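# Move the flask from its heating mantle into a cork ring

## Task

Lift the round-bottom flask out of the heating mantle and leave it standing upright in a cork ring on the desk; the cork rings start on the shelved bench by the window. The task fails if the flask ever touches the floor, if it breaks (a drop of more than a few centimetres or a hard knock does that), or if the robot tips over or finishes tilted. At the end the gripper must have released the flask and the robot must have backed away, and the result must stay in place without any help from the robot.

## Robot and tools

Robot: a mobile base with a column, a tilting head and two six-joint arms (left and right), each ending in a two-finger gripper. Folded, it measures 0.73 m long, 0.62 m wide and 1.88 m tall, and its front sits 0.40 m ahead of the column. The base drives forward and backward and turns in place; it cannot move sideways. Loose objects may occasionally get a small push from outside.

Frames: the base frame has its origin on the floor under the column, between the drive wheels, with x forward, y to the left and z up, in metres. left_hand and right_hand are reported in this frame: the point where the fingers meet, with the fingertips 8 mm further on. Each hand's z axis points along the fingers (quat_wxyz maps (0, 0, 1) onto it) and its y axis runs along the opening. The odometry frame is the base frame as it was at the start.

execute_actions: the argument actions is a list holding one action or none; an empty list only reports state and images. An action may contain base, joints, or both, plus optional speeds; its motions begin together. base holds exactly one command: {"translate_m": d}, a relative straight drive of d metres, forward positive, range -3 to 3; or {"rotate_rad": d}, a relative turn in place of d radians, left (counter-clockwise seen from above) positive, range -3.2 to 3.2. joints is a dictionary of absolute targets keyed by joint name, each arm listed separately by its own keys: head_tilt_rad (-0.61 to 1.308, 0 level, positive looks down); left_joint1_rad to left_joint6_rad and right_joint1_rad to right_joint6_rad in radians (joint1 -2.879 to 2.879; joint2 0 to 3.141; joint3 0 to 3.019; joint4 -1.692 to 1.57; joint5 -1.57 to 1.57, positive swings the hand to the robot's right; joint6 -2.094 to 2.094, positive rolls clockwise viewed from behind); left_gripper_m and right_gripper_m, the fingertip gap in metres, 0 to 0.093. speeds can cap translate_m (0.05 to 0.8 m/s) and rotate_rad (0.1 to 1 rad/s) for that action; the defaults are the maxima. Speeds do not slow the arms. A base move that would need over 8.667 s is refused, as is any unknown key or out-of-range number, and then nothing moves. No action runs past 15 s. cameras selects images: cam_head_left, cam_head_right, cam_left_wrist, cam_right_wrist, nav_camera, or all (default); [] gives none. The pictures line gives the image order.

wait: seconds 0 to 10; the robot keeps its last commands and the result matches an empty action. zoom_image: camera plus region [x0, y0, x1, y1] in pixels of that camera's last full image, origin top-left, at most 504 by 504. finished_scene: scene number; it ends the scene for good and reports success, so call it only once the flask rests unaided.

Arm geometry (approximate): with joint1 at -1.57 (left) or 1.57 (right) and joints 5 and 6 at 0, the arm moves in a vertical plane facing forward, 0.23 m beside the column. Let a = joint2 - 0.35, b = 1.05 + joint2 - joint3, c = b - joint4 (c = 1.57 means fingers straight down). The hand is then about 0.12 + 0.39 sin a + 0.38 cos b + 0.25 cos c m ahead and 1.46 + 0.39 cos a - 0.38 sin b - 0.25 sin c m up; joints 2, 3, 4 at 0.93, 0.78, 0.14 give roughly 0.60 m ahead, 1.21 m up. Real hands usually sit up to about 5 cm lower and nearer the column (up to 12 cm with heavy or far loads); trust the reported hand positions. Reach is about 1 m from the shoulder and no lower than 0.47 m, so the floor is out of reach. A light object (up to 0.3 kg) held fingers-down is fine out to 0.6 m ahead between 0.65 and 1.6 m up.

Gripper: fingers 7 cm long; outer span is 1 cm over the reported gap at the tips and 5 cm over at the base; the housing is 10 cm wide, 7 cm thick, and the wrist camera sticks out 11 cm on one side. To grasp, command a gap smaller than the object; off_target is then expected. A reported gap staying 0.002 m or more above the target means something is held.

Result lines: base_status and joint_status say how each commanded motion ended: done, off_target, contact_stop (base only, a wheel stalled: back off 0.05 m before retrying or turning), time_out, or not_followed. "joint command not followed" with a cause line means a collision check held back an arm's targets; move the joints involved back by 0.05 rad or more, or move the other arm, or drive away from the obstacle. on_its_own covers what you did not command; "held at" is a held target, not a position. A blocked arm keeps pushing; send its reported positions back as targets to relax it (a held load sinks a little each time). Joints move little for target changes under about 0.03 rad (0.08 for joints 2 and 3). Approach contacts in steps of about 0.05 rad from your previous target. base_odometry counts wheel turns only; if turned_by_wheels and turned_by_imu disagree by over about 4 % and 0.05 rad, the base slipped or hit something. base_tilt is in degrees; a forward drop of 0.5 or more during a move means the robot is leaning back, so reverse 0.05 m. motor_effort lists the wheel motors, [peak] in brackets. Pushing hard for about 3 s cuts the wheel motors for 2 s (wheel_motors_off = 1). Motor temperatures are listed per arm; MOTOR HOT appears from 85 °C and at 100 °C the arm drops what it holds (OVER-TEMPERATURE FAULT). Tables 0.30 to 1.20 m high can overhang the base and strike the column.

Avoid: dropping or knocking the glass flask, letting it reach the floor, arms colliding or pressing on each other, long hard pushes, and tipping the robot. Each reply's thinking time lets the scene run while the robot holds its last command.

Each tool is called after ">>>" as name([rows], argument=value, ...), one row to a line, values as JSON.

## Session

>>> execute_actions([
  {"joints":{"head_tilt_rad":0.4}},
])

Scene clock: 0.83 s.
Joint torques (N m, as the arm reports them, + toward a larger angle): left_arm=[ 0.1  -7.79 -0.08 -0.96 -0.03 -0.01] | right_arm=[-0.9  -6.42 -0.54 -1.36  0.   -0.05]
Motor temperatures (°C, as the motors report them): left_arm=[24 24 23 25 24 24] | right_arm=[25 28 22 26 25 23]
base_odometry: x=+0.000 y=+0.000 heading=+0.000 (m, m, rad; odometry frame)
turned_by_wheels: +0.000 (rad since the last result)
turned_by_imu: +0.000 (rad since the last result)
base_tilt: forward=-0.2 right=-0.4 (deg)
base_status: not commanded
joint_positions: head_tilt_rad=+0.419 left_joint1_rad=-1.559 left_joint2_rad=+0.845 left_joint3_rad=+0.419 left_joint4_rad=-0.987 left_joint5_rad=-0.005 left_joint6_rad=+0.079 left_gripper_m=+0.095 right_joint1_rad=+1.601 right_joint2_rad=+0.898 right_joint3_rad=+0.418 right_joint4_rad=-0.965 right_joint5_rad=-0.027 right_joint6_rad=-0.073 right_gripper_m=+0.094
joint_status: all done
wheel_motors_off: 0
motor_effort: left_wheel=+1(1) right_wheel=+5(5) (%)
left_hand: x=+0.1543 y=+0.2279 z=+1.2592 quat_wxyz=(+0.430, -0.032, -0.902, +0.011) (m; base frame)
right_hand: x=+0.1465 y=-0.2146 z=+1.2540 quat_wxyz=(+0.444, +0.039, -0.895, -0.037) (m; base frame)
pictures: cam_head_left, cam_head_right, cam_left_wrist, cam_right_wrist, nav_camera
camera_calibration (this result's frames):
cam_head_left: T_world_to_cam=[[0.0595233, -0.998126, 0.0141684, 0.0044898], [-0.390594, -0.0363503, -0.919845, 1.43634], [0.918637, 0.0492181, -0.392026, 0.486718], [0, 0, 0, 1]] pos_world=[0.113643, 0.0327375, 1.51196]
cam_head_right: T_world_to_cam=[[0.06498, -0.997856, -0.0078721, -0.0422695], [-0.408384, -0.0193943, -0.912604, 1.43067], [0.910494, 0.0625159, -0.408769, 0.517887], [0, 0, 0, 1]] pos_world=[0.115477, -0.0468082, 1.517]
cam_left_wrist: T_world_to_cam=[[-0.0493827, -0.997127, 0.0574446, 0.165478], [-0.0516438, 0.059987, 0.996862, -1.2581], [-0.997444, 0.0462611, -0.0544577, 0.336387], [0, 0, 0, 1]] pos_world=[0.278726, 0.224911, 1.26297]
cam_right_wrist: T_world_to_cam=[[0.0523274, -0.99459, -0.0897335, -0.109238], [-0.0281412, -0.0912896, 0.995427, -1.25223], [-0.998233, -0.0495629, -0.0327659, 0.300635], [0, 0, 0, 1]] pos_world=[0.270581, -0.208063, 1.24655]
Images, in order (width x height): cam_head_left 672x504, cam_head_right 672x504, cam_left_wrist 672x504, cam_right_wrist 672x504, nav_camera 672x504.

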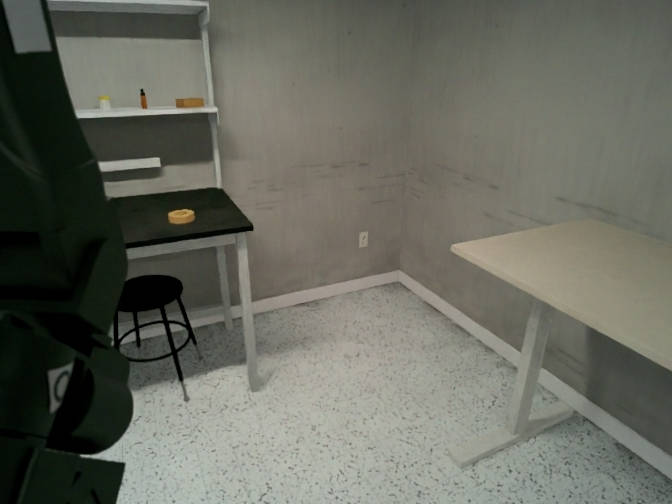

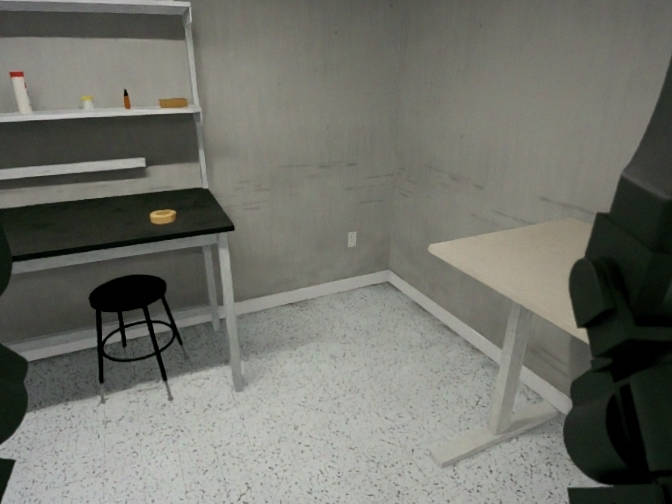

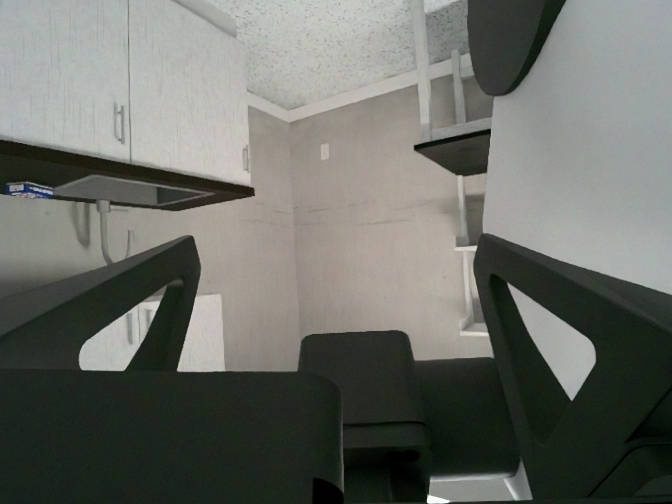

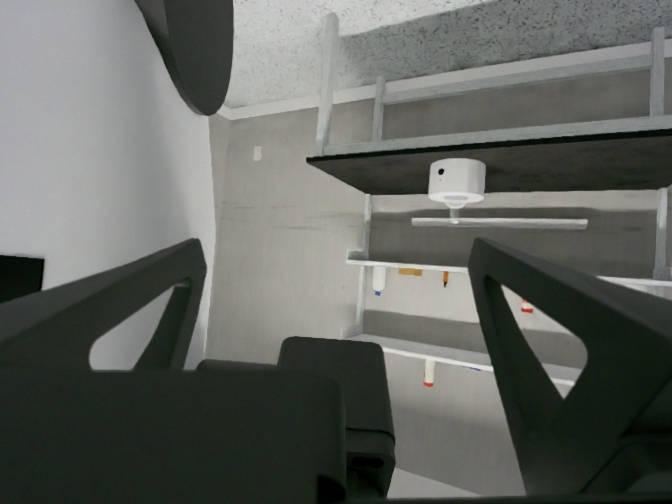

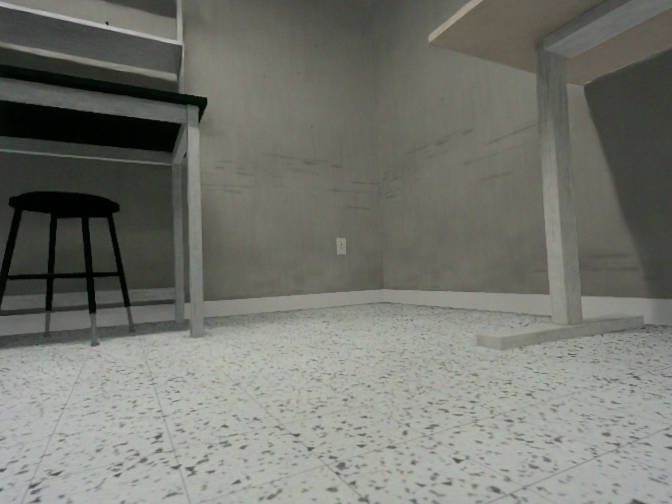

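>>> execute_actions([
  {"base":{"rotate_rad":-2.77},"joints":{"head_tilt_rad":0.85,"left_joint1_rad":-1.57,"left_joint2_rad":1.1,"left_joint3_rad":1.18,"left_joint4_rad":-0.6,"left_joint5_rad":0,"left_joint6_rad":0}},
], cameras=[])

>>> execute_actions([
  {"base":{"translate_m":0.7}},
], cameras=["cam_head_left","cam_head_right"])

Scene clock: 9.90 s.
Joint torques (N m, as the arm reports them, + toward a larger angle): left_arm=[ -0.31 -19.55   4.94   0.25   0.06  -0.11] | right_arm=[-0.77 -6.45 -0.56 -1.37  0.   -0.05]
Motor temperatures (°C, as the motors report them): left_arm=[24 25 23 25 24 24] | right_arm=[25 29 22 26 25 23]
base_odometry: x=+0.000 y=+0.000 heading=-2.769 (m, m, rad; odometry frame)
turned_by_wheels: -2.769 (rad since the last result)
turned_by_imu: -2.737 (rad since the last result)
base_tilt: forward=-0.2 right=-0.4 (deg)
base_status: done
joint_positions: head_tilt_rad=+0.851 left_joint1_rad=-1.566 left_joint2_rad=+1.110 left_joint3_rad=+1.175 left_joint4_rad=-0.596 left_joint5_rad=-0.002 left_joint6_rad=+0.009 left_gripper_m=+0.095 right_joint1_rad=+1.601 right_joint2_rad=+0.898 right_joint3_rad=+0.418 right_joint4_rad=-0.965 right_joint5_rad=-0.027 right_joint6_rad=-0.073 right_gripper_m=+0.095
joint_status: all done
wheel_motors_off: 0
motor_effort: left_wheel=+2(51) right_wheel=-2(45) (%)
left_hand: x=+0.6002 y=+0.2273 z=+1.1706 quat_wxyz=(+0.004, -0.003, -1.000, -0.003) (m; base frame)
right_hand: x=+0.1465 y=-0.2146 z=+1.2540 quat_wxyz=(+0.444, +0.039, -0.895, -0.037) (m; base frame)
pictures: none
No camera images: the call's "cameras" was empty. Leave "cameras" out to get every camera's image.

Scene clock: 12.83 s.
Joint torques (N m, as the arm reports them, + toward a larger angle): left_arm=[ -0.27 -18.69   4.97   0.27   0.02  -0.13] | right_arm=[-0.92 -6.64 -0.62 -1.4  -0.01 -0.04]
Motor temperatures (°C, as the motors report them): left_arm=[24 25 23 25 24 24] | right_arm=[25 29 22 26 25 23]
base_odometry: x=-0.652 y=-0.254 heading=-2.769 (m, m, rad; odometry frame)
turned_by_wheels: +0.000 (rad since the last result)
turned_by_imu: -0.001 (rad since the last result)
base_tilt: forward=-0.2 right=-0.4 (deg)
base_status: done
joint_positions: head_tilt_rad=+0.852 left_joint1_rad=-1.566 left_joint2_rad=+1.110 left_joint3_rad=+1.173 left_joint4_rad=-0.597 left_joint5_rad=-0.002 left_joint6_rad=+0.009 left_gripper_m=+0.095 right_joint1_rad=+1.601 right_joint2_rad=+0.898 right_joint3_rad=+0.419 right_joint4_rad=-0.965 right_joint5_rad=-0.027 right_joint6_rad=-0.073 right_gripper_m=+0.095
joint_status: not commanded
wheel_motors_off: 0
motor_effort: left_wheel=-1(58) right_wheel=+0(59) (%)
left_hand: x=+0.5993 y=+0.2273 z=+1.1704 quat_wxyz=(+0.005, -0.003, -1.000, -0.003) (m; base frame)
right_hand: x=+0.1469 y=-0.2145 z=+1.2539 quat_wxyz=(+0.443, +0.039, -0.895, -0.037) (m; base frame)
pictures: cam_head_left, cam_head_right
camera_calibration (this result's frames):
cam_head_left: T_world_to_cam=[[0.0599706, -0.998126, -0.0121365, 0.0449771], [-0.740752, -0.0363503, -0.670795, 1.07031], [0.669097, 0.0492181, -0.741544, 1.03745], [0, 0, 0, 1]] pos_world=[0.0959837, 0.0327375, 1.48782]
cam_head_right: T_world_to_cam=[[0.0556676, -0.997856, -0.034431, -0.000903114], [-0.753857, -0.0193943, -0.656753, 1.05393], [0.654677, 0.0625159, -0.75332, 1.06129], [0, 0, 0, 1]] pos_world=[0.0997653, -0.0468082, 1.49163]
Images, in order (width x height): cam_head_left 672x504, cam_head_right 672x504.

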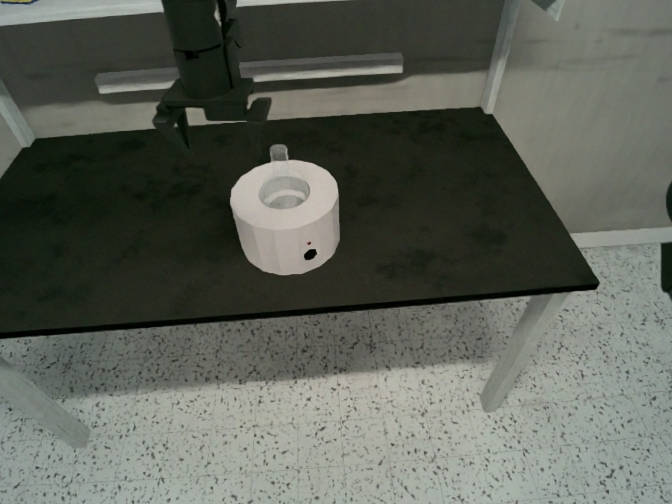

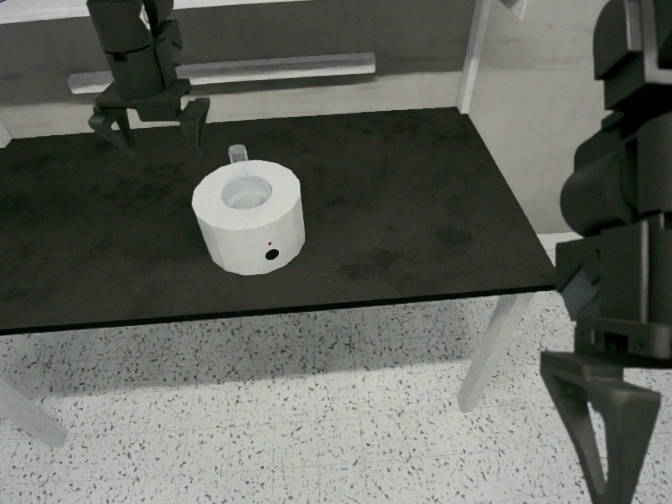

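>>> execute_actions([
  {"base":{"rotate_rad":-0.035}},
], cameras=[])

>>> execute_actions([
  {"base":{"translate_m":0.21},"joints":{"left_joint2_rad":1.40,"left_joint3_rad":1.28,"left_joint4_rad":-0.39}},
], cameras=["cam_left_wrist"])

Scene clock: 20.37 s.
Joint torques (N m, as the arm reports them, + toward a larger angle): left_arm=[ -0.32 -19.17   5.22   0.32   0.04  -0.13] | right_arm=[-0.82 -6.5  -0.61 -1.36  0.   -0.04]
Motor temperatures (°C, as the motors report them): left_arm=[24 26 23 25 24 24] | right_arm=[25 29 22 26 25 23]
base_odometry: x=-0.652 y=-0.255 heading=-2.802 (m, m, rad; odometry frame)
turned_by_wheels: -0.033 (rad since the last result)
turned_by_imu: -0.033 (rad since the last result)
base_tilt: forward=-0.1 right=-0.4 (deg)
base_status: done
joint_positions: head_tilt_rad=+0.852 left_joint1_rad=-1.567 left_joint2_rad=+1.110 left_joint3_rad=+1.173 left_joint4_rad=-0.597 left_joint5_rad=-0.002 left_joint6_rad=+0.009 left_gripper_m=+0.095 right_joint1_rad=+1.601 right_joint2_rad=+0.898 right_joint3_rad=+0.419 right_joint4_rad=-0.965 right_joint5_rad=-0.027 right_joint6_rad=-0.073 right_gripper_m=+0.095
joint_status: not commanded
wheel_motors_off: 0
motor_effort: left_wheel=+3(46) right_wheel=-1(49) (%)
left_hand: x=+0.5993 y=+0.2269 z=+1.1704 quat_wxyz=(+0.005, -0.003, -1.000, -0.003) (m; base frame)
right_hand: x=+0.1469 y=-0.2145 z=+1.2539 quat_wxyz=(+0.443, +0.039, -0.895, -0.037) (m; base frame)
pictures: none
No camera images: the call's "cameras" was empty. Leave "cameras" out to get every camera's image.

Scene clock: 22.27 s.
Joint torques (N m, as the arm reports them, + toward a larger angle): left_arm=[ -0.36 -21.3    3.69   0.4    0.05  -0.13] | right_arm=[-0.78 -6.5  -0.66 -1.37  0.   -0.04]
Motor temperatures (°C, as the motors report them): left_arm=[24 26 23 25 24 24] | right_arm=[25 29 22 26 25 23]
base_odometry: x=-0.850 y=-0.324 heading=-2.803 (m, m, rad; odometry frame)
turned_by_wheels: -0.001 (rad since the last result)
turned_by_imu: -0.001 (rad since the last result)
base_tilt: forward=-0.2 right=-0.4 (deg)
base_status: done
joint_positions: head_tilt_rad=+0.852 left_joint1_rad=-1.567 left_joint2_rad=+1.420 left_joint3_rad=+1.273 left_joint4_rad=-0.392 left_joint5_rad=-0.002 left_joint6_rad=+0.009 left_gripper_m=+0.095 right_joint1_rad=+1.601 right_joint2_rad=+0.898 right_joint3_rad=+0.419 right_joint4_rad=-0.965 right_joint5_rad=-0.027 right_joint6_rad=-0.073 right_gripper_m=+0.095
joint_status: all done
wheel_motors_off: 0
motor_effort: left_wheel=-1(39) right_wheel=+2(55) (%)
left_hand: x=+0.5989 y=+0.2273 z=+1.0387 quat_wxyz=(+0.007, -0.003, -1.000, -0.003) (m; base frame)
right_hand: x=+0.1471 y=-0.2145 z=+1.2538 quat_wxyz=(+0.443, +0.039, -0.895, -0.037) (m; base frame)
pictures: cam_left_wrist
camera_calibration (this result's frames):
cam_left_wrist: T_world_to_cam=[[-0.0146365, -0.999893, -0.0000772727, 0.239126], [-0.800075, 0.0116652, 0.599787, -0.143641], [-0.599721, 0.00884062, -0.80016, 1.31272], [0, 0, 0, 1]] pos_world=[0.675844, 0.22917, 1.13656]
Images, in order (width x height): cam_left_wrist 672x504.

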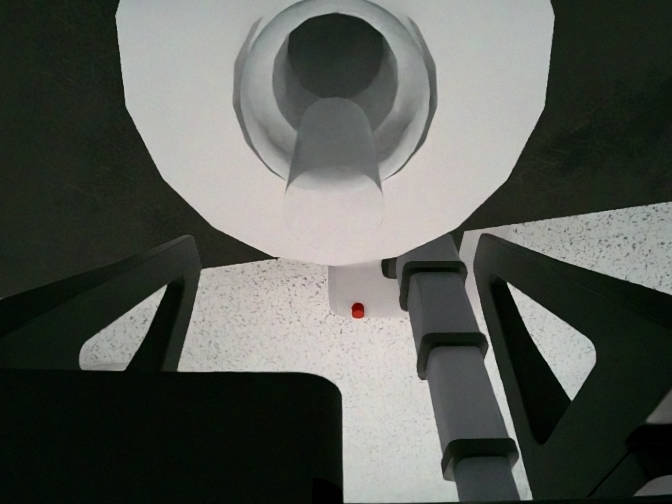

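>>> execute_actions([
  {"joints":{"left_joint2_rad":1.59,"left_joint3_rad":1.375,"left_joint4_rad":-0.30}},
], cameras=[])

>>> execute_actions([
  {"joints":{"left_gripper_m":0.0}},
], cameras=["cam_left_wrist"])

>>> execute_actions([
  {"joints":{"left_joint2_rad":1.5,"left_joint3_rad":1.33,"left_joint4_rad":-0.34}},
], cameras=[])

>>> execute_actions([
  {"joints":{"left_joint2_rad":1.38,"left_joint3_rad":1.27,"left_joint4_rad":-0.4}},
], cameras=[])

>>> execute_actions([
  {"joints":{"left_joint2_rad":1.06,"left_joint3_rad":1.175,"left_joint4_rad":-0.635}},
], cameras=["cam_head_right"])

>>> execute_actions([
  {"base":{"translate_m":-0.91}},
], cameras=[])

>>> execute_actions([
  {"base":{"rotate_rad":-3.01},"joints":{"right_joint1_rad":1.575,"right_joint2_rad":1.405,"right_joint3_rad":1.265,"right_joint4_rad":-0.38,"right_joint5_rad":0,"right_joint6_rad":1.57,"right_gripper_m":0.06}},
], cameras=[])

>>> execute_actions([
  {"base":{"translate_m":1.25}},
], cameras=["cam_head_left","cam_head_right"])

Scene clock: 43.53 s.
Joint torques (N m, as the arm reports them, + toward a larger angle): left_arm=[ -0.51 -19.5    3.24   0.41   0.03  -0.12] | right_arm=[-0.9  -6.39 -0.68 -1.37  0.   -0.04]
Motor temperatures (°C, as the motors report them): left_arm=[24 27 23 25 24 24] | right_arm=[25 29 22 26 25 23]
base_odometry: x=-0.850 y=-0.324 heading=-2.803 (m, m, rad; odometry frame)
turned_by_wheels: +0.000 (rad since the last result)
turned_by_imu: -0.001 (rad since the last result)
base_tilt: forward=-0.2 right=-0.4 (deg)
base_status: not commanded
joint_positions: head_tilt_rad=+0.852 left_joint1_rad=-1.567 left_joint2_rad=+1.587 left_joint3_rad=+1.367 left_joint4_rad=-0.298 left_joint5_rad=-0.002 left_joint6_rad=+0.009 left_gripper_m=+0.095 right_joint1_rad=+1.601 right_joint2_rad=+0.898 right_joint3_rad=+0.419 right_joint4_rad=-0.965 right_joint5_rad=-0.027 right_joint6_rad=-0.073 right_gripper_m=+0.095
joint_status: all done
wheel_motors_off: 0
motor_effort: left_wheel=+0(2) right_wheel=+2(2) (%)
left_hand: x=+0.6035 y=+0.2276 z=+0.9707 quat_wxyz=(-0.003, -0.003, -1.000, -0.003) (m; base frame)
right_hand: x=+0.1471 y=-0.2145 z=+1.2538 quat_wxyz=(+0.443, +0.039, -0.895, -0.037) (m; base frame)
pictures: none
No camera images: the call's "cameras" was empty. Leave "cameras" out to get every camera's image.

Scene clock: 44.27 s.
Joint torques (N m, as the arm reports them, + toward a larger angle): left_arm=[ -0.14 -19.36   3.29   0.36   0.07  -0.13] | right_arm=[-0.82 -6.37 -0.64 -1.38  0.   -0.04]
Motor temperatures (°C, as the motors report them): left_arm=[24 27 23 25 24 24] | right_arm=[25 29 22 26 25 23]
base_odometry: x=-0.850 y=-0.324 heading=-2.803 (m, m, rad; odometry frame)
turned_by_wheels: +0.000 (rad since the last result)
turned_by_imu: +0.000 (rad since the last result)
base_tilt: forward=-0.2 right=-0.4 (deg)
base_status: not commanded
joint_positions: head_tilt_rad=+0.852 left_joint1_rad=-1.567 left_joint2_rad=+1.587 left_joint3_rad=+1.367 left_joint4_rad=-0.298 left_joint5_rad=-0.003 left_joint6_rad=+0.009 left_gripper_m=+0.033 right_joint1_rad=+1.601 right_joint2_rad=+0.898 right_joint3_rad=+0.419 right_joint4_rad=-0.965 right_joint5_rad=-0.027 right_joint6_rad=-0.073 right_gripper_m=+0.095
joint_status: left_gripper_m off_target (ended at +0.033, target +0.000)
wheel_motors_off: 0
motor_effort: left_wheel=-2(0) right_wheel=+2(2) (%)
left_hand: x=+0.6035 y=+0.2277 z=+0.9707 quat_wxyz=(-0.003, -0.003, -1.000, -0.003) (m; base frame)
right_hand: x=+0.1471 y=-0.2145 z=+1.2538 quat_wxyz=(+0.443, +0.039, -0.895, -0.037) (m; base frame)
pictures: cam_left_wrist
camera_calibration (this result's frames):
cam_left_wrist: T_world_to_cam=[[-0.0146985, -0.999891, -0.00118938, 0.240676], [-0.81248, 0.0112502, 0.58288, -0.0752239], [-0.582803, 0.0095338, -0.812557, 1.26267], [0, 0, 0, 1]] pos_world=[0.67831, 0.229458, 1.07013]
Images, in order (width x height): cam_left_wrist 672x504.

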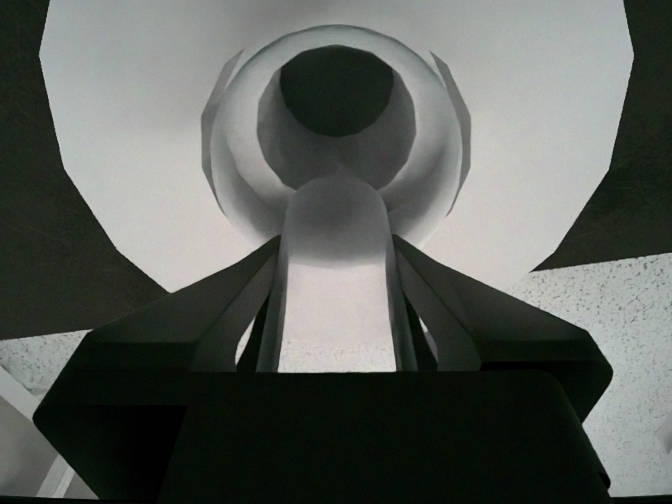

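Scene clock: 45.13 s.
Joint torques (N m, as the arm reports them, + toward a larger angle): left_arm=[ -0.51 -21.69   2.73   0.24   0.06  -0.14] | right_arm=[-0.87 -6.44 -0.62 -1.36  0.   -0.04]
Motor temperatures (°C, as the motors report them): left_arm=[24 27 23 25 24 24] | right_arm=[25 29 22 26 25 23]
base_odometry: x=-0.850 y=-0.324 heading=-2.803 (m, m, rad; odometry frame)
turned_by_wheels: +0.000 (rad since the last result)
turned_by_imu: +0.000 (rad since the last result)
base_tilt: forward=-0.2 right=-0.3 (deg)
base_status: not commanded
joint_positions: head_tilt_rad=+0.852 left_joint1_rad=-1.567 left_joint2_rad=+1.526 left_joint3_rad=+1.331 left_joint4_rad=-0.332 left_joint5_rad=-0.003 left_joint6_rad=+0.009 left_gripper_m=+0.033 right_joint1_rad=+1.601 right_joint2_rad=+0.898 right_joint3_rad=+0.419 right_joint4_rad=-0.965 right_joint5_rad=-0.027 right_joint6_rad=-0.073 right_gripper_m=+0.095
joint_status: all done
wheel_motors_off: 0
motor_effort: left_wheel=-3(1) right_wheel=+2(2) (%)
left_hand: x=+0.6023 y=+0.2276 z=+0.9955 quat_wxyz=(+0.002, -0.003, -1.000, -0.003) (m; base frame)
right_hand: x=+0.1471 y=-0.2145 z=+1.2538 quat_wxyz=(+0.443, +0.039, -0.895, -0.037) (m; base frame)
pictures: none
No camera images: the call's "cameras" was empty. Leave "cameras" out to get every camera's image.

Scene clock: 46.17 s.
Joint torques (N m, as the arm reports them, + toward a larger angle): left_arm=[ -0.21 -20.79   3.7    0.31   0.06  -0.11] | right_arm=[-0.81 -6.54 -0.63 -1.41 -0.01 -0.04]
Motor temperatures (°C, as the motors report them): left_arm=[24 27 23 25 24 24] | right_arm=[25 29 22 26 25 23]
base_odometry: x=-0.850 y=-0.324 heading=-2.803 (m, m, rad; odometry frame)
turned_by_wheels: +0.000 (rad since the last result)
turned_by_imu: +0.000 (rad since the last result)
base_tilt: forward=-0.2 right=-0.4 (deg)
base_status: not commanded
joint_positions: head_tilt_rad=+0.852 left_joint1_rad=-1.567 left_joint2_rad=+1.395 left_joint3_rad=+1.263 left_joint4_rad=-0.396 left_joint5_rad=-0.003 left_joint6_rad=+0.008 left_gripper_m=+0.033 right_joint1_rad=+1.601 right_joint2_rad=+0.898 right_joint3_rad=+0.419 right_joint4_rad=-0.965 right_joint5_rad=-0.027 right_joint6_rad=-0.073 right_gripper_m=+0.095
joint_status: all done
wheel_motors_off: 0
motor_effort: left_wheel=-2(3) right_wheel=+2(3) (%)
left_hand: x=+0.6019 y=+0.2274 z=+1.0489 quat_wxyz=(+0.003, -0.003, -1.000, -0.003) (m; base frame)
right_hand: x=+0.1471 y=-0.2145 z=+1.2538 quat_wxyz=(+0.443, +0.039, -0.895, -0.037) (m; base frame)
pictures: none
No camera images: the call's "cameras" was empty. Leave "cameras" out to get every camera's image.

Scene clock: 47.30 s.
Joint torques (N m, as the arm reports them, + toward a larger angle): left_arm=[ -0.15 -16.82   5.55   0.28   0.05  -0.11] | right_arm=[-0.93 -6.46 -0.64 -1.37  0.   -0.04]
Motor temperatures (°C, as the motors report them): left_arm=[24 27 23 25 24 24] | right_arm=[25 29 22 26 25 23]
base_odometry: x=-0.850 y=-0.324 heading=-2.803 (m, m, rad; odometry frame)
turned_by_wheels: +0.000 (rad since the last result)
turned_by_imu: +0.000 (rad since the last result)
base_tilt: forward=-0.2 right=-0.4 (deg)
base_status: not commanded
joint_positions: head_tilt_rad=+0.852 left_joint1_rad=-1.567 left_joint2_rad=+1.045 left_joint3_rad=+1.168 left_joint4_rad=-0.631 left_joint5_rad=-0.003 left_joint6_rad=+0.008 left_gripper_m=+0.033 right_joint1_rad=+1.601 right_joint2_rad=+0.898 right_joint3_rad=+0.419 right_joint4_rad=-0.965 right_joint5_rad=-0.027 right_joint6_rad=-0.073 right_gripper_m=+0.095
joint_status: all done
wheel_motors_off: 0
motor_effort: left_wheel=-2(3) right_wheel=+2(3) (%)
left_hand: x=+0.6055 y=+0.2269 z=+1.2002 quat_wxyz=(-0.008, -0.003, -1.000, -0.003) (m; base frame)
right_hand: x=+0.1471 y=-0.2145 z=+1.2538 quat_wxyz=(+0.443, +0.039, -0.895, -0.037) (m; base frame)
pictures: cam_head_right
camera_calibration (this result's frames):
cam_head_right: T_world_to_cam=[[0.0556622, -0.997856, -0.0344398, -0.000889344], [-0.75396, -0.0193943, -0.656634, 1.05376], [0.654558, 0.0625159, -0.753423, 1.06145], [0, 0, 0, 1]] pos_world=[0.0997577, -0.0468082, 1.49162]
Images, in order (width x height): cam_head_right 672x504.

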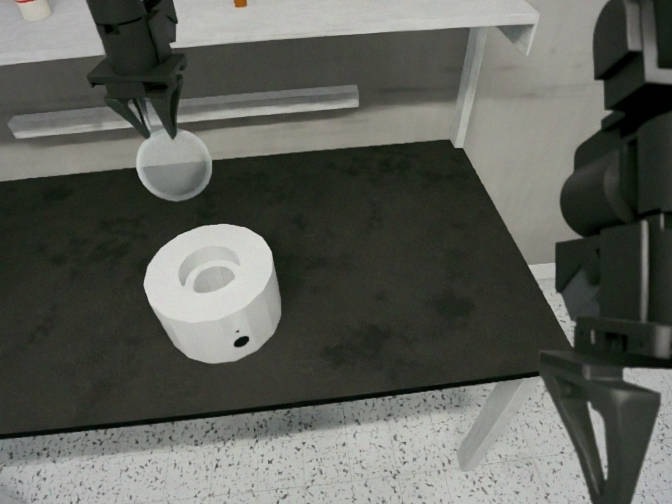

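Scene clock: 50.53 s.
Joint torques (N m, as the arm reports them, + toward a larger angle): left_arm=[ -0.34 -17.14   5.74   0.37   0.05  -0.11] | right_arm=[-0.81 -6.3  -0.36 -1.37  0.   -0.04]
Motor temperatures (°C, as the motors report them): left_arm=[24 27 24 25 24 24] | right_arm=[25 29 22 26 25 23]
base_odometry: x=+0.008 y=-0.022 heading=-2.803 (m, m, rad; odometry frame)
turned_by_wheels: -0.001 (rad since the last result)
turned_by_imu: -0.001 (rad since the last result)
base_tilt: forward=-0.2 right=-0.4 (deg)
base_status: done
joint_positions: head_tilt_rad=+0.853 left_joint1_rad=-1.567 left_joint2_rad=+1.049 left_joint3_rad=+1.163 left_joint4_rad=-0.634 left_joint5_rad=-0.002 left_joint6_rad=+0.008 left_gripper_m=+0.033 right_joint1_rad=+1.601 right_joint2_rad=+0.898 right_joint3_rad=+0.415 right_joint4_rad=-0.965 right_joint5_rad=-0.027 right_joint6_rad=-0.073 right_gripper_m=+0.095
joint_status: not commanded
wheel_motors_off: 0
motor_effort: left_wheel=-1(51) right_wheel=+0(66) (%)
left_hand: x=+0.6010 y=+0.2269 z=+1.1970 quat_wxyz=(-0.002, -0.003, -1.000, -0.003) (m; base frame)
right_hand: x=+0.1449 y=-0.2146 z=+1.2545 quat_wxyz=(+0.445, +0.039, -0.894, -0.037) (m; base frame)
pictures: none
No camera images: the call's "cameras" was empty. Leave "cameras" out to get every camera's image.

Scene clock: 54.90 s.
Joint torques (N m, as the arm reports them, + toward a larger angle): left_arm=[ -0.22 -17.51   5.75   0.43  -0.02  -0.1 ] | right_arm=[ -1.27 -15.68   3.14   0.66   0.18   0.04]
Motor temperatures (°C, as the motors report them): left_arm=[24 27 24 25 24 24] | right_arm=[25 29 23 26 25 23]
base_odometry: x=+0.008 y=-0.022 heading=+0.471 (m, m, rad; odometry frame)
turned_by_wheels: -3.009 (rad since the last result)
turned_by_imu: -2.974 (rad since the last result)
base_tilt: forward=-0.2 right=-0.4 (deg)
base_status: done
joint_positions: head_tilt_rad=+0.853 left_joint1_rad=-1.567 left_joint2_rad=+1.049 left_joint3_rad=+1.163 left_joint4_rad=-0.634 left_joint5_rad=-0.001 left_joint6_rad=+0.008 left_gripper_m=+0.033 right_joint1_rad=+1.576 right_joint2_rad=+1.394 right_joint3_rad=+1.272 right_joint4_rad=-0.381 right_joint5_rad=-0.001 right_joint6_rad=+1.563 right_gripper_m=+0.060
joint_status: all done
wheel_motors_off: 0
motor_effort: left_wheel=+3(56) right_wheel=-3(46) (%)
left_hand: x=+0.6010 y=+0.2267 z=+1.1970 quat_wxyz=(-0.002, -0.003, -1.000, -0.002) (m; base frame)
right_hand: x=+0.6111 y=-0.2220 z=+1.0508 quat_wxyz=(-0.005, -0.703, -0.711, -0.009) (m; base frame)
pictures: none
No camera images: the call's "cameras" was empty. Leave "cameras" out to get every camera's image.

Scene clock: 58.63 s.
Joint torques (N m, as the arm reports them, + toward a larger angle): left_arm=[ -0.38 -17.14   5.76   0.48   0.02  -0.11] | right_arm=[ -1.16 -15.69   3.23   0.67   0.18   0.03]
Motor temperatures (°C, as the motors report them): left_arm=[24 27 24 25 24 24] | right_arm=[25 30 23 26 25 23]
base_odometry: x=+1.122 y=+0.545 heading=+0.470 (m, m, rad; odometry frame)
turned_by_wheels: -0.001 (rad since the last result)
turned_by_imu: -0.002 (rad since the last result)
base_tilt: forward=-0.2 right=-0.4 (deg)
base_status: done
joint_positions: head_tilt_rad=+0.853 left_joint1_rad=-1.567 left_joint2_rad=+1.049 left_joint3_rad=+1.162 left_joint4_rad=-0.634 left_joint5_rad=-0.001 left_joint6_rad=+0.008 left_gripper_m=+0.033 right_joint1_rad=+1.576 right_joint2_rad=+1.394 right_joint3_rad=+1.270 right_joint4_rad=-0.381 right_joint5_rad=-0.001 right_joint6_rad=+1.563 right_gripper_m=+0.060
joint_status: not commanded
wheel_motors_off: 0
motor_effort: left_wheel=+0(59) right_wheel=+1(57) (%)
left_hand: x=+0.6004 y=+0.2267 z=+1.1969 quat_wxyz=(-0.001, -0.003, -1.000, -0.002) (m; base frame)
right_hand: x=+0.6102 y=-0.2220 z=+1.0505 quat_wxyz=(-0.004, -0.703, -0.711, -0.009) (m; base frame)
pictures: cam_head_left, cam_head_right
camera_calibration (this result's frames):
cam_head_left: T_world_to_cam=[[0.0599642, -0.998126, -0.0121679, 0.0450257], [-0.741103, -0.0363503, -0.670407, 1.06973], [0.668708, 0.0492181, -0.741894, 1.03801], [0, 0, 0, 1]] pos_world=[0.0959563, 0.0327375, 1.4878]
cam_head_right: T_world_to_cam=[[0.0556496, -0.997856, -0.0344602, -0.000857333], [-0.7542, -0.0193943, -0.656358, 1.05334], [0.654282, 0.0625159, -0.753662, 1.06183], [0, 0, 0, 1]] pos_world=[0.09974, -0.0468082, 1.4916]
Images, in order (width x height): cam_head_left 672x504, cam_head_right 672x504.

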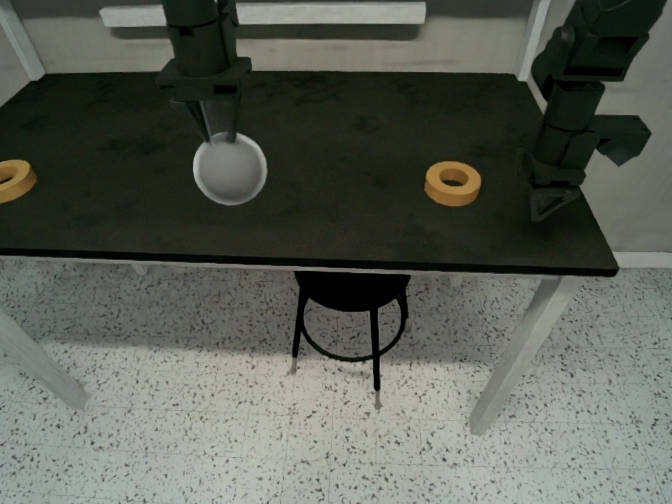

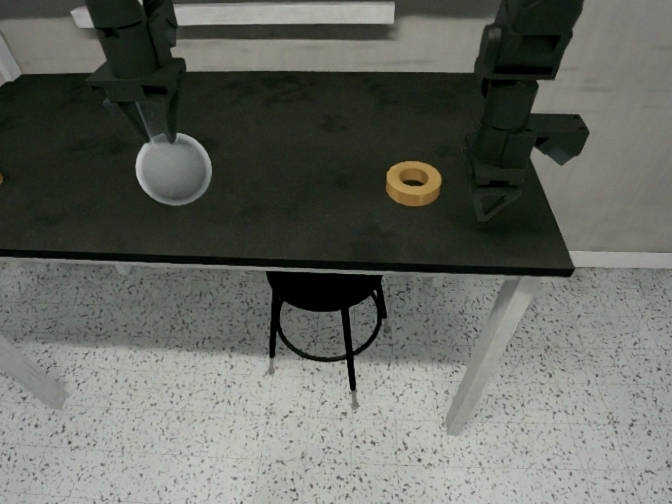

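>>> execute_actions([
  {"base":{"rotate_rad":0.102}},
], cameras=[])

>>> execute_actions([
  {"base":{"translate_m":0.14},"joints":{"right_joint2_rad":1.6,"right_joint3_rad":1.385,"right_joint4_rad":-0.295}},
], cameras=["cam_right_wrist"])

Scene clock: 63.17 s.
Joint torques (N m, as the arm reports them, + toward a larger angle): left_arm=[ -0.52 -17.51   5.93   0.41   0.01  -0.13] | right_arm=[ -1.09 -15.5    3.23   0.69   0.19   0.05]
Motor temperatures (°C, as the motors report them): left_arm=[24 27 24 25 24 24] | right_arm=[25 30 23 26 25 23]
base_odometry: x=+1.123 y=+0.545 heading=+0.570 (m, m, rad; odometry frame)
turned_by_wheels: +0.100 (rad since the last result)
turned_by_imu: +0.098 (rad since the last result)
base_tilt: forward=-0.2 right=-0.4 (deg)
base_status: done
joint_positions: head_tilt_rad=+0.853 left_joint1_rad=-1.568 left_joint2_rad=+1.049 left_joint3_rad=+1.162 left_joint4_rad=-0.634 left_joint5_rad=-0.001 left_joint6_rad=+0.008 left_gripper_m=+0.033 right_joint1_rad=+1.576 right_joint2_rad=+1.394 right_joint3_rad=+1.270 right_joint4_rad=-0.381 right_joint5_rad=-0.001 right_joint6_rad=+1.563 right_gripper_m=+0.060
joint_status: not commanded
wheel_motors_off: 0
motor_effort: left_wheel=+0(51) right_wheel=+0(41) (%)
left_hand: x=+0.6004 y=+0.2260 z=+1.1969 quat_wxyz=(-0.001, -0.004, -1.000, -0.002) (m; base frame)
right_hand: x=+0.6102 y=-0.2222 z=+1.0505 quat_wxyz=(-0.004, -0.703, -0.711, -0.008) (m; base frame)
pictures: none
No camera images: the call's "cameras" was empty. Leave "cameras" out to get every camera's image.

Scene clock: 65.03 s.
Joint torques (N m, as the arm reports them, + toward a larger angle): left_arm=[ -0.4  -17.49   5.78   0.43   0.    -0.12] | right_arm=[ -1.15 -16.75   3.24   0.82   0.18   0.03]
Motor temperatures (°C, as the motors report them): left_arm=[24 27 24 25 24 24] | right_arm=[25 30 23 26 25 23]
base_odometry: x=+1.240 y=+0.620 heading=+0.571 (m, m, rad; odometry frame)
turned_by_wheels: +0.001 (rad since the last result)
turned_by_imu: +0.001 (rad since the last result)
base_tilt: forward=-0.1 right=-0.4 (deg)
base_status: done
joint_positions: head_tilt_rad=+0.853 left_joint1_rad=-1.568 left_joint2_rad=+1.050 left_joint3_rad=+1.162 left_joint4_rad=-0.634 left_joint5_rad=-0.001 left_joint6_rad=+0.008 left_gripper_m=+0.033 right_joint1_rad=+1.576 right_joint2_rad=+1.603 right_joint3_rad=+1.379 right_joint4_rad=-0.300 right_joint5_rad=-0.001 right_joint6_rad=+1.564 right_gripper_m=+0.060
joint_status: all done
wheel_motors_off: 0
motor_effort: left_wheel=+2(61) right_wheel=-1(44) (%)
left_hand: x=+0.6000 y=+0.2260 z=+1.1962 quat_wxyz=(-0.001, -0.004, -1.000, -0.002) (m; base frame)
right_hand: x=+0.6029 y=-0.2218 z=+0.9645 quat_wxyz=(+0.002, -0.704, -0.711, -0.002) (m; base frame)
pictures: cam_right_wrist
camera_calibration (this result's frames):
cam_right_wrist: T_world_to_cam=[[-0.99979, -0.0102726, 0.0177524, 0.582636], [0.00207645, 0.810394, 0.585882, -0.375042], [-0.020405, 0.585796, -0.810202, 1.04762], [0, 0, 0, 1]] pos_world=[0.604669, -0.303777, 1.05817]
Images, in order (width x height): cam_right_wrist 672x504.

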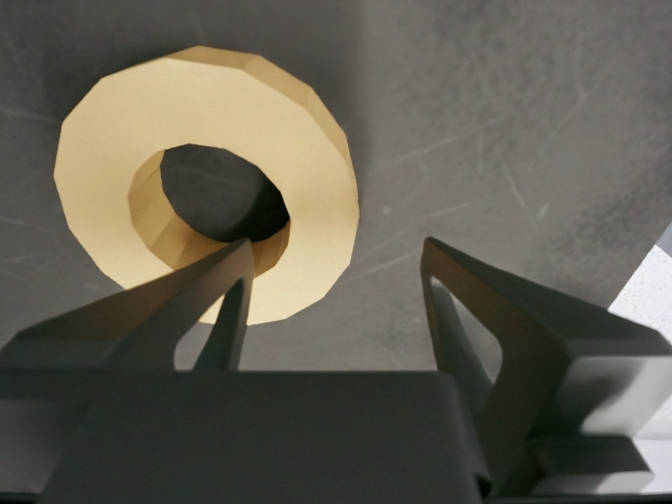

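>>> execute_actions([
  {"joints":{"right_joint2_rad":1.725,"right_joint3_rad":1.475,"right_joint4_rad":-0.26}},
], cameras=[])

>>> execute_actions([
  {"joints":{"right_gripper_m":0.0}},
], cameras=[])

>>> execute_actions([
  {"joints":{"right_joint2_rad":1.3,"right_joint3_rad":1.2,"right_joint4_rad":-0.42}},
], cameras=["cam_right_wrist"])

>>> execute_actions([
  {"base":{"translate_m":-0.9}},
], cameras=[])

>>> execute_actions([
  {"base":{"rotate_rad":-1.75},"joints":{"head_tilt_rad":0.8}},
], cameras=["cam_head_left","nav_camera"])

Scene clock: 73.57 s.
Joint torques (N m, as the arm reports them, + toward a larger angle): left_arm=[ -0.24 -17.52   5.81   0.27  -0.01  -0.15] | right_arm=[ -1.23 -12.5    4.68   1.57   0.18   0.03]
Motor temperatures (°C, as the motors report them): left_arm=[24 27 24 25 24 24] | right_arm=[25 31 23 26 25 23]
base_odometry: x=+1.240 y=+0.620 heading=+0.571 (m, m, rad; odometry frame)
turned_by_wheels: +0.000 (rad since the last result)
turned_by_imu: -0.001 (rad since the last result)
base_tilt: forward=-0.2 right=-0.3 (deg)
base_status: not commanded
joint_positions: head_tilt_rad=+0.853 left_joint1_rad=-1.568 left_joint2_rad=+1.050 left_joint3_rad=+1.162 left_joint4_rad=-0.634 left_joint5_rad=-0.001 left_joint6_rad=+0.008 left_gripper_m=+0.033 right_joint1_rad=+1.576 right_joint2_rad=+1.654 right_joint3_rad=+1.454 right_joint4_rad=-0.280 right_joint5_rad=-0.001 right_joint6_rad=+1.564 right_gripper_m=+0.060
joint_status: all done
wheel_motors_off: 0
motor_effort: left_wheel=+1(4) right_wheel=+0(1) (%)
left_hand: x=+0.6000 y=+0.2260 z=+1.1962 quat_wxyz=(-0.001, -0.004, -1.000, -0.002) (m; base frame)
right_hand: x=+0.6273 y=-0.2217 z=+0.9484 quat_wxyz=(-0.013, -0.704, -0.710, -0.017) (m; base frame)
pictures: none
No camera images: the call's "cameras" was empty. Leave "cameras" out to get every camera's image.

Scene clock: 74.23 s.
Joint torques (N m, as the arm reports them, + toward a larger angle): left_arm=[ -0.3  -17.29   5.87   0.37   0.    -0.14] | right_arm=[ -1.11 -12.42   4.45   2.08   0.18   0.03]
Motor temperatures (°C, as the motors report them): left_arm=[24 27 24 25 24 24] | right_arm=[25 31 23 26 25 23]
base_odometry: x=+1.240 y=+0.620 heading=+0.571 (m, m, rad; odometry frame)
turned_by_wheels: +0.000 (rad since the last result)
turned_by_imu: +0.000 (rad since the last result)
base_tilt: forward=-0.2 right=-0.4 (deg)
base_status: not commanded
joint_positions: head_tilt_rad=+0.853 left_joint1_rad=-1.568 left_joint2_rad=+1.050 left_joint3_rad=+1.162 left_joint4_rad=-0.634 left_joint5_rad=-0.001 left_joint6_rad=+0.008 left_gripper_m=+0.033 right_joint1_rad=+1.576 right_joint2_rad=+1.654 right_joint3_rad=+1.456 right_joint4_rad=-0.293 right_joint5_rad=-0.001 right_joint6_rad=+1.564 right_gripper_m=+0.001
joint_status: all done
wheel_motors_off: 0
motor_effort: left_wheel=+1(1) right_wheel=+0(1) (%)
left_hand: x=+0.6000 y=+0.2260 z=+1.1962 quat_wxyz=(-0.001, -0.004, -1.000, -0.002) (m; base frame)
right_hand: x=+0.6255 y=-0.2217 z=+0.9486 quat_wxyz=(-0.009, -0.704, -0.710, -0.013) (m; base frame)
pictures: none
No camera images: the call's "cameras" was empty. Leave "cameras" out to get every camera's image.

Scene clock: 75.60 s.
Joint torques (N m, as the arm reports them, + toward a larger angle): left_arm=[ -0.24 -17.53   5.79   0.36   0.    -0.09] | right_arm=[ -1.13 -14.1    4.06   0.82   0.17   0.01]
Motor temperatures (°C, as the motors report them): left_arm=[24 27 24 25 24 24] | right_arm=[25 31 23 26 25 23]
base_odometry: x=+1.240 y=+0.620 heading=+0.571 (m, m, rad; odometry frame)
turned_by_wheels: +0.000 (rad since the last result)
turned_by_imu: +0.000 (rad since the last result)
base_tilt: forward=-0.2 right=-0.4 (deg)
base_status: not commanded
joint_positions: head_tilt_rad=+0.853 left_joint1_rad=-1.568 left_joint2_rad=+1.050 left_joint3_rad=+1.162 left_joint4_rad=-0.634 left_joint5_rad=-0.001 left_joint6_rad=+0.008 left_gripper_m=+0.033 right_joint1_rad=+1.576 right_joint2_rad=+1.273 right_joint3_rad=+1.198 right_joint4_rad=-0.424 right_joint5_rad=-0.001 right_joint6_rad=+1.565 right_gripper_m=+0.001
joint_status: all done
wheel_motors_off: 0
motor_effort: left_wheel=+4(2) right_wheel=-2(3) (%)
left_hand: x=+0.6000 y=+0.2260 z=+1.1962 quat_wxyz=(-0.001, -0.004, -1.000, -0.002) (m; base frame)
right_hand: x=+0.6030 y=-0.2224 z=+1.0970 quat_wxyz=(-0.007, -0.704, -0.710, -0.011) (m; base frame)
pictures: cam_right_wrist
camera_calibration (this result's frames):
cam_right_wrist: T_world_to_cam=[[-0.999943, -0.00864492, -0.00627031, 0.607207], [-0.0106795, 0.810355, 0.585842, -0.444499], [0.0000166258, 0.585875, -0.810401, 1.14325], [0, 0, 0, 1]] pos_world=[0.602407, -0.30435, 1.1907]
Images, in order (width x height): cam_right_wrist 672x504.

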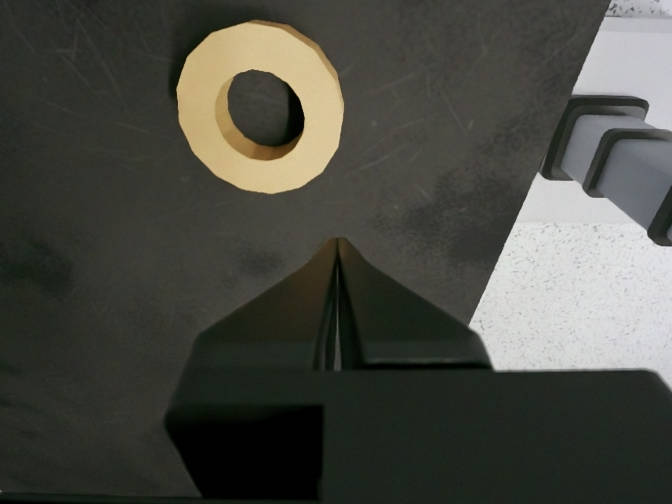

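Scene clock: 78.93 s.
Joint torques (N m, as the arm reports them, + toward a larger angle): left_arm=[ -0.65 -17.61   5.89   0.43  -0.02  -0.11] | right_arm=[ -1.04 -13.93   4.22   0.8    0.18   0.02]
Motor temperatures (°C, as the motors report them): left_arm=[24 27 24 25 24 24] | right_arm=[25 31 23 26 25 23]
base_odometry: x=+0.483 y=+0.134 heading=+0.571 (m, m, rad; odometry frame)
turned_by_wheels: +0.000 (rad since the last result)
turned_by_imu: -0.001 (rad since the last result)
base_tilt: forward=-0.2 right=-0.4 (deg)
base_status: done
joint_positions: head_tilt_rad=+0.853 left_joint1_rad=-1.568 left_joint2_rad=+1.051 left_joint3_rad=+1.161 left_joint4_rad=-0.635 left_joint5_rad=-0.001 left_joint6_rad=+0.008 left_gripper_m=+0.033 right_joint1_rad=+1.576 right_joint2_rad=+1.274 right_joint3_rad=+1.197 right_joint4_rad=-0.424 right_joint5_rad=-0.001 right_joint6_rad=+1.565 right_gripper_m=+0.001
joint_status: not commanded
wheel_motors_off: 0
motor_effort: left_wheel=-1(64) right_wheel=+0(55) (%)
left_hand: x=+0.5987 y=+0.2260 z=+1.1953 quat_wxyz=(+0.001, -0.004, -1.000, -0.002) (m; base frame)
right_hand: x=+0.6023 y=-0.2224 z=+1.0965 quat_wxyz=(-0.006, -0.704, -0.710, -0.010) (m; base frame)
pictures: none
No camera images: the call's "cameras" was empty. Leave "cameras" out to get every camera's image.

Scene clock: 82.20 s.
Joint torques (N m, as the arm reports them, + toward a larger angle): left_arm=[ -0.05 -17.21   5.93   0.39   0.01  -0.1 ] | right_arm=[ -1.06 -14.01   4.17   0.78   0.19   0.02]
Motor temperatures (°C, as the motors report them): left_arm=[24 27 24 25 24 24] | right_arm=[25 31 23 26 25 23]
base_odometry: x=+0.483 y=+0.133 heading=-1.178 (m, m, rad; odometry frame)
turned_by_wheels: -1.749 (rad since the last result)
turned_by_imu: -1.729 (rad since the last result)
base_tilt: forward=-0.1 right=-0.4 (deg)
base_status: done
joint_positions: head_tilt_rad=+0.816 left_joint1_rad=-1.568 left_joint2_rad=+1.051 left_joint3_rad=+1.161 left_joint4_rad=-0.635 left_joint5_rad=-0.001 left_joint6_rad=+0.008 left_gripper_m=+0.033 right_joint1_rad=+1.576 right_joint2_rad=+1.274 right_joint3_rad=+1.197 right_joint4_rad=-0.424 right_joint5_rad=-0.001 right_joint6_rad=+1.565 right_gripper_m=+0.001
joint_status: all done
wheel_motors_off: 0
motor_effort: left_wheel=+3(56) right_wheel=-3(41) (%)
left_hand: x=+0.5987 y=+0.2260 z=+1.1953 quat_wxyz=(+0.001, -0.004, -1.000, -0.002) (m; base frame)
right_hand: x=+0.6023 y=-0.2224 z=+1.0965 quat_wxyz=(-0.006, -0.704, -0.710, -0.010) (m; base frame)
pictures: cam_head_left, nav_camera
camera_calibration (this result's frames):
cam_head_left: T_world_to_cam=[[0.0603717, -0.998126, -0.00995124, 0.0415916], [-0.715909, -0.0363503, -0.697246, 1.10981], [0.695578, 0.0492181, -0.716762, 0.997966], [0, 0, 0, 1]] pos_world=[0.0978477, 0.0327375, 1.48953]
Images, in order (width x height): cam_head_left 672x504, nav_camera 672x504.

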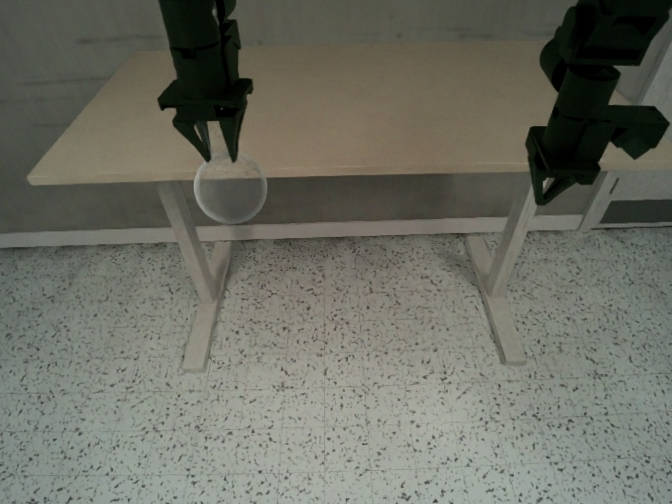

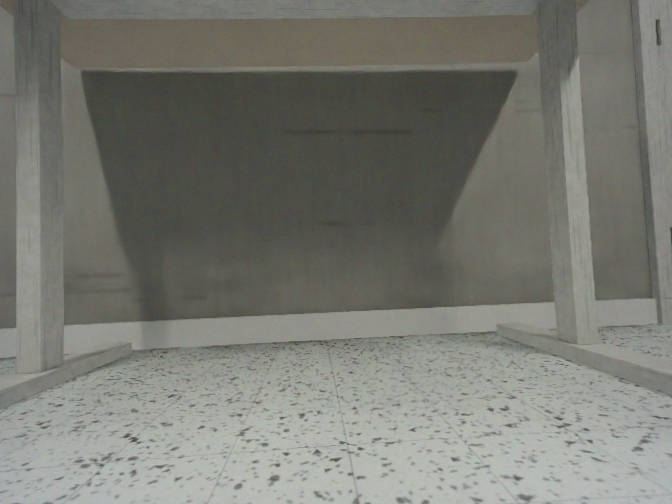

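Missed the grip (hand swung forward). Go back.

>>> execute_actions([
  {"base":{"rotate_rad":1.75},"joints":{"right_gripper_m":0.065}},
], cameras=[])

>>> execute_actions([
  {"base":{"translate_m":0.9},"joints":{"right_joint2_rad":1.6,"right_joint3_rad":1.40,"right_joint4_rad":-0.29}},
], cameras=["cam_right_wrist"])

Scene clock: 88.70 s.
Joint torques (N m, as the arm reports them, + toward a larger angle): left_arm=[ -0.45 -17.3    5.82   0.51  -0.01  -0.1 ] | right_arm=[ -1.22 -13.93   4.28   0.78   0.17   0.03]
Motor temperatures (°C, as the motors report them): left_arm=[24 27 25 25 24 24] | right_arm=[25 31 23 26 25 23]
base_odometry: x=+0.483 y=+0.133 heading=+0.571 (m, m, rad; odometry frame)
turned_by_wheels: +1.749 (rad since the last result)
turned_by_imu: +1.725 (rad since the last result)
base_tilt: forward=-0.2 right=-0.4 (deg)
base_status: done
joint_positions: head_tilt_rad=+0.816 left_joint1_rad=-1.568 left_joint2_rad=+1.051 left_joint3_rad=+1.161 left_joint4_rad=-0.635 left_joint5_rad=-0.001 left_joint6_rad=+0.008 left_gripper_m=+0.033 right_joint1_rad=+1.576 right_joint2_rad=+1.274 right_joint3_rad=+1.197 right_joint4_rad=-0.424 right_joint5_rad=-0.001 right_joint6_rad=+1.565 right_gripper_m=+0.065
joint_status: all done
wheel_motors_off: 0
motor_effort: left_wheel=-3(37) right_wheel=+2(47) (%)
left_hand: x=+0.5987 y=+0.2259 z=+1.1953 quat_wxyz=(+0.001, -0.004, -1.000, -0.001) (m; base frame)
right_hand: x=+0.6023 y=-0.2225 z=+1.0965 quat_wxyz=(-0.006, -0.704, -0.710, -0.010) (m; base frame)
pictures: none
No camera images: the call's "cameras" was empty. Leave "cameras" out to get every camera's image.

Scene clock: 91.97 s.
Joint torques (N m, as the arm reports them, + toward a larger angle): left_arm=[ -0.41 -17.67   5.96   0.39  -0.02  -0.13] | right_arm=[ -1.13 -17.59   3.49   0.78   0.17   0.02]
Motor temperatures (°C, as the motors report them): left_arm=[24 27 25 25 24 24] | right_arm=[25 31 23 26 25 23]
base_odometry: x=+1.240 y=+0.620 heading=+0.572 (m, m, rad; odometry frame)
turned_by_wheels: +0.000 (rad since the last result)
turned_by_imu: +0.000 (rad since the last result)
base_tilt: forward=-0.1 right=-0.4 (deg)
base_status: done
joint_positions: head_tilt_rad=+0.815 left_joint1_rad=-1.568 left_joint2_rad=+1.052 left_joint3_rad=+1.162 left_joint4_rad=-0.634 left_joint5_rad=-0.001 left_joint6_rad=+0.008 left_gripper_m=+0.033 right_joint1_rad=+1.576 right_joint2_rad=+1.611 right_joint3_rad=+1.392 right_joint4_rad=-0.295 right_joint5_rad=-0.001 right_joint6_rad=+1.565 right_gripper_m=+0.065
joint_status: all done
wheel_motors_off: 0
motor_effort: left_wheel=+2(53) right_wheel=+0(61) (%)
left_hand: x=+0.5994 y=+0.2259 z=+1.1954 quat_wxyz=(+0.000, -0.004, -1.000, -0.001) (m; base frame)
right_hand: x=+0.6081 y=-0.2219 z=+0.9619 quat_wxyz=(-0.002, -0.704, -0.710, -0.006) (m; base frame)
pictures: cam_right_wrist
camera_calibration (this result's frames):
cam_right_wrist: T_world_to_cam=[[-0.999934, -0.00869657, 0.0074647, 0.5982], [-0.00267829, 0.810598, 0.585597, -0.370318], [-0.0111436, 0.585539, -0.810568, 1.04036], [0, 0, 0, 1]] pos_world=[0.608762, -0.303788, 1.05567]
Images, in order (width x height): cam_right_wrist 672x504.

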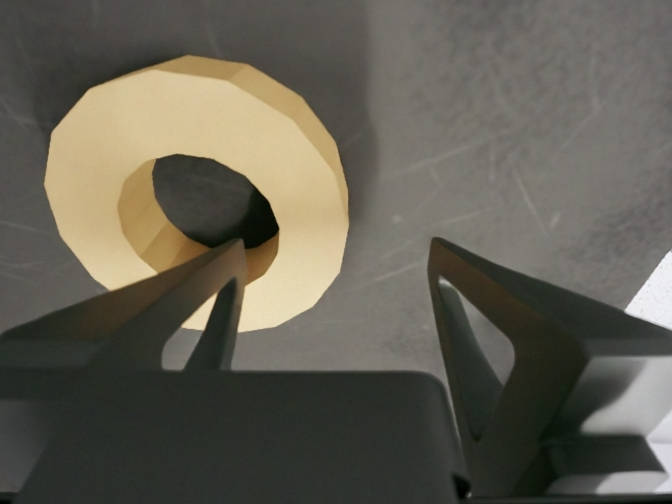

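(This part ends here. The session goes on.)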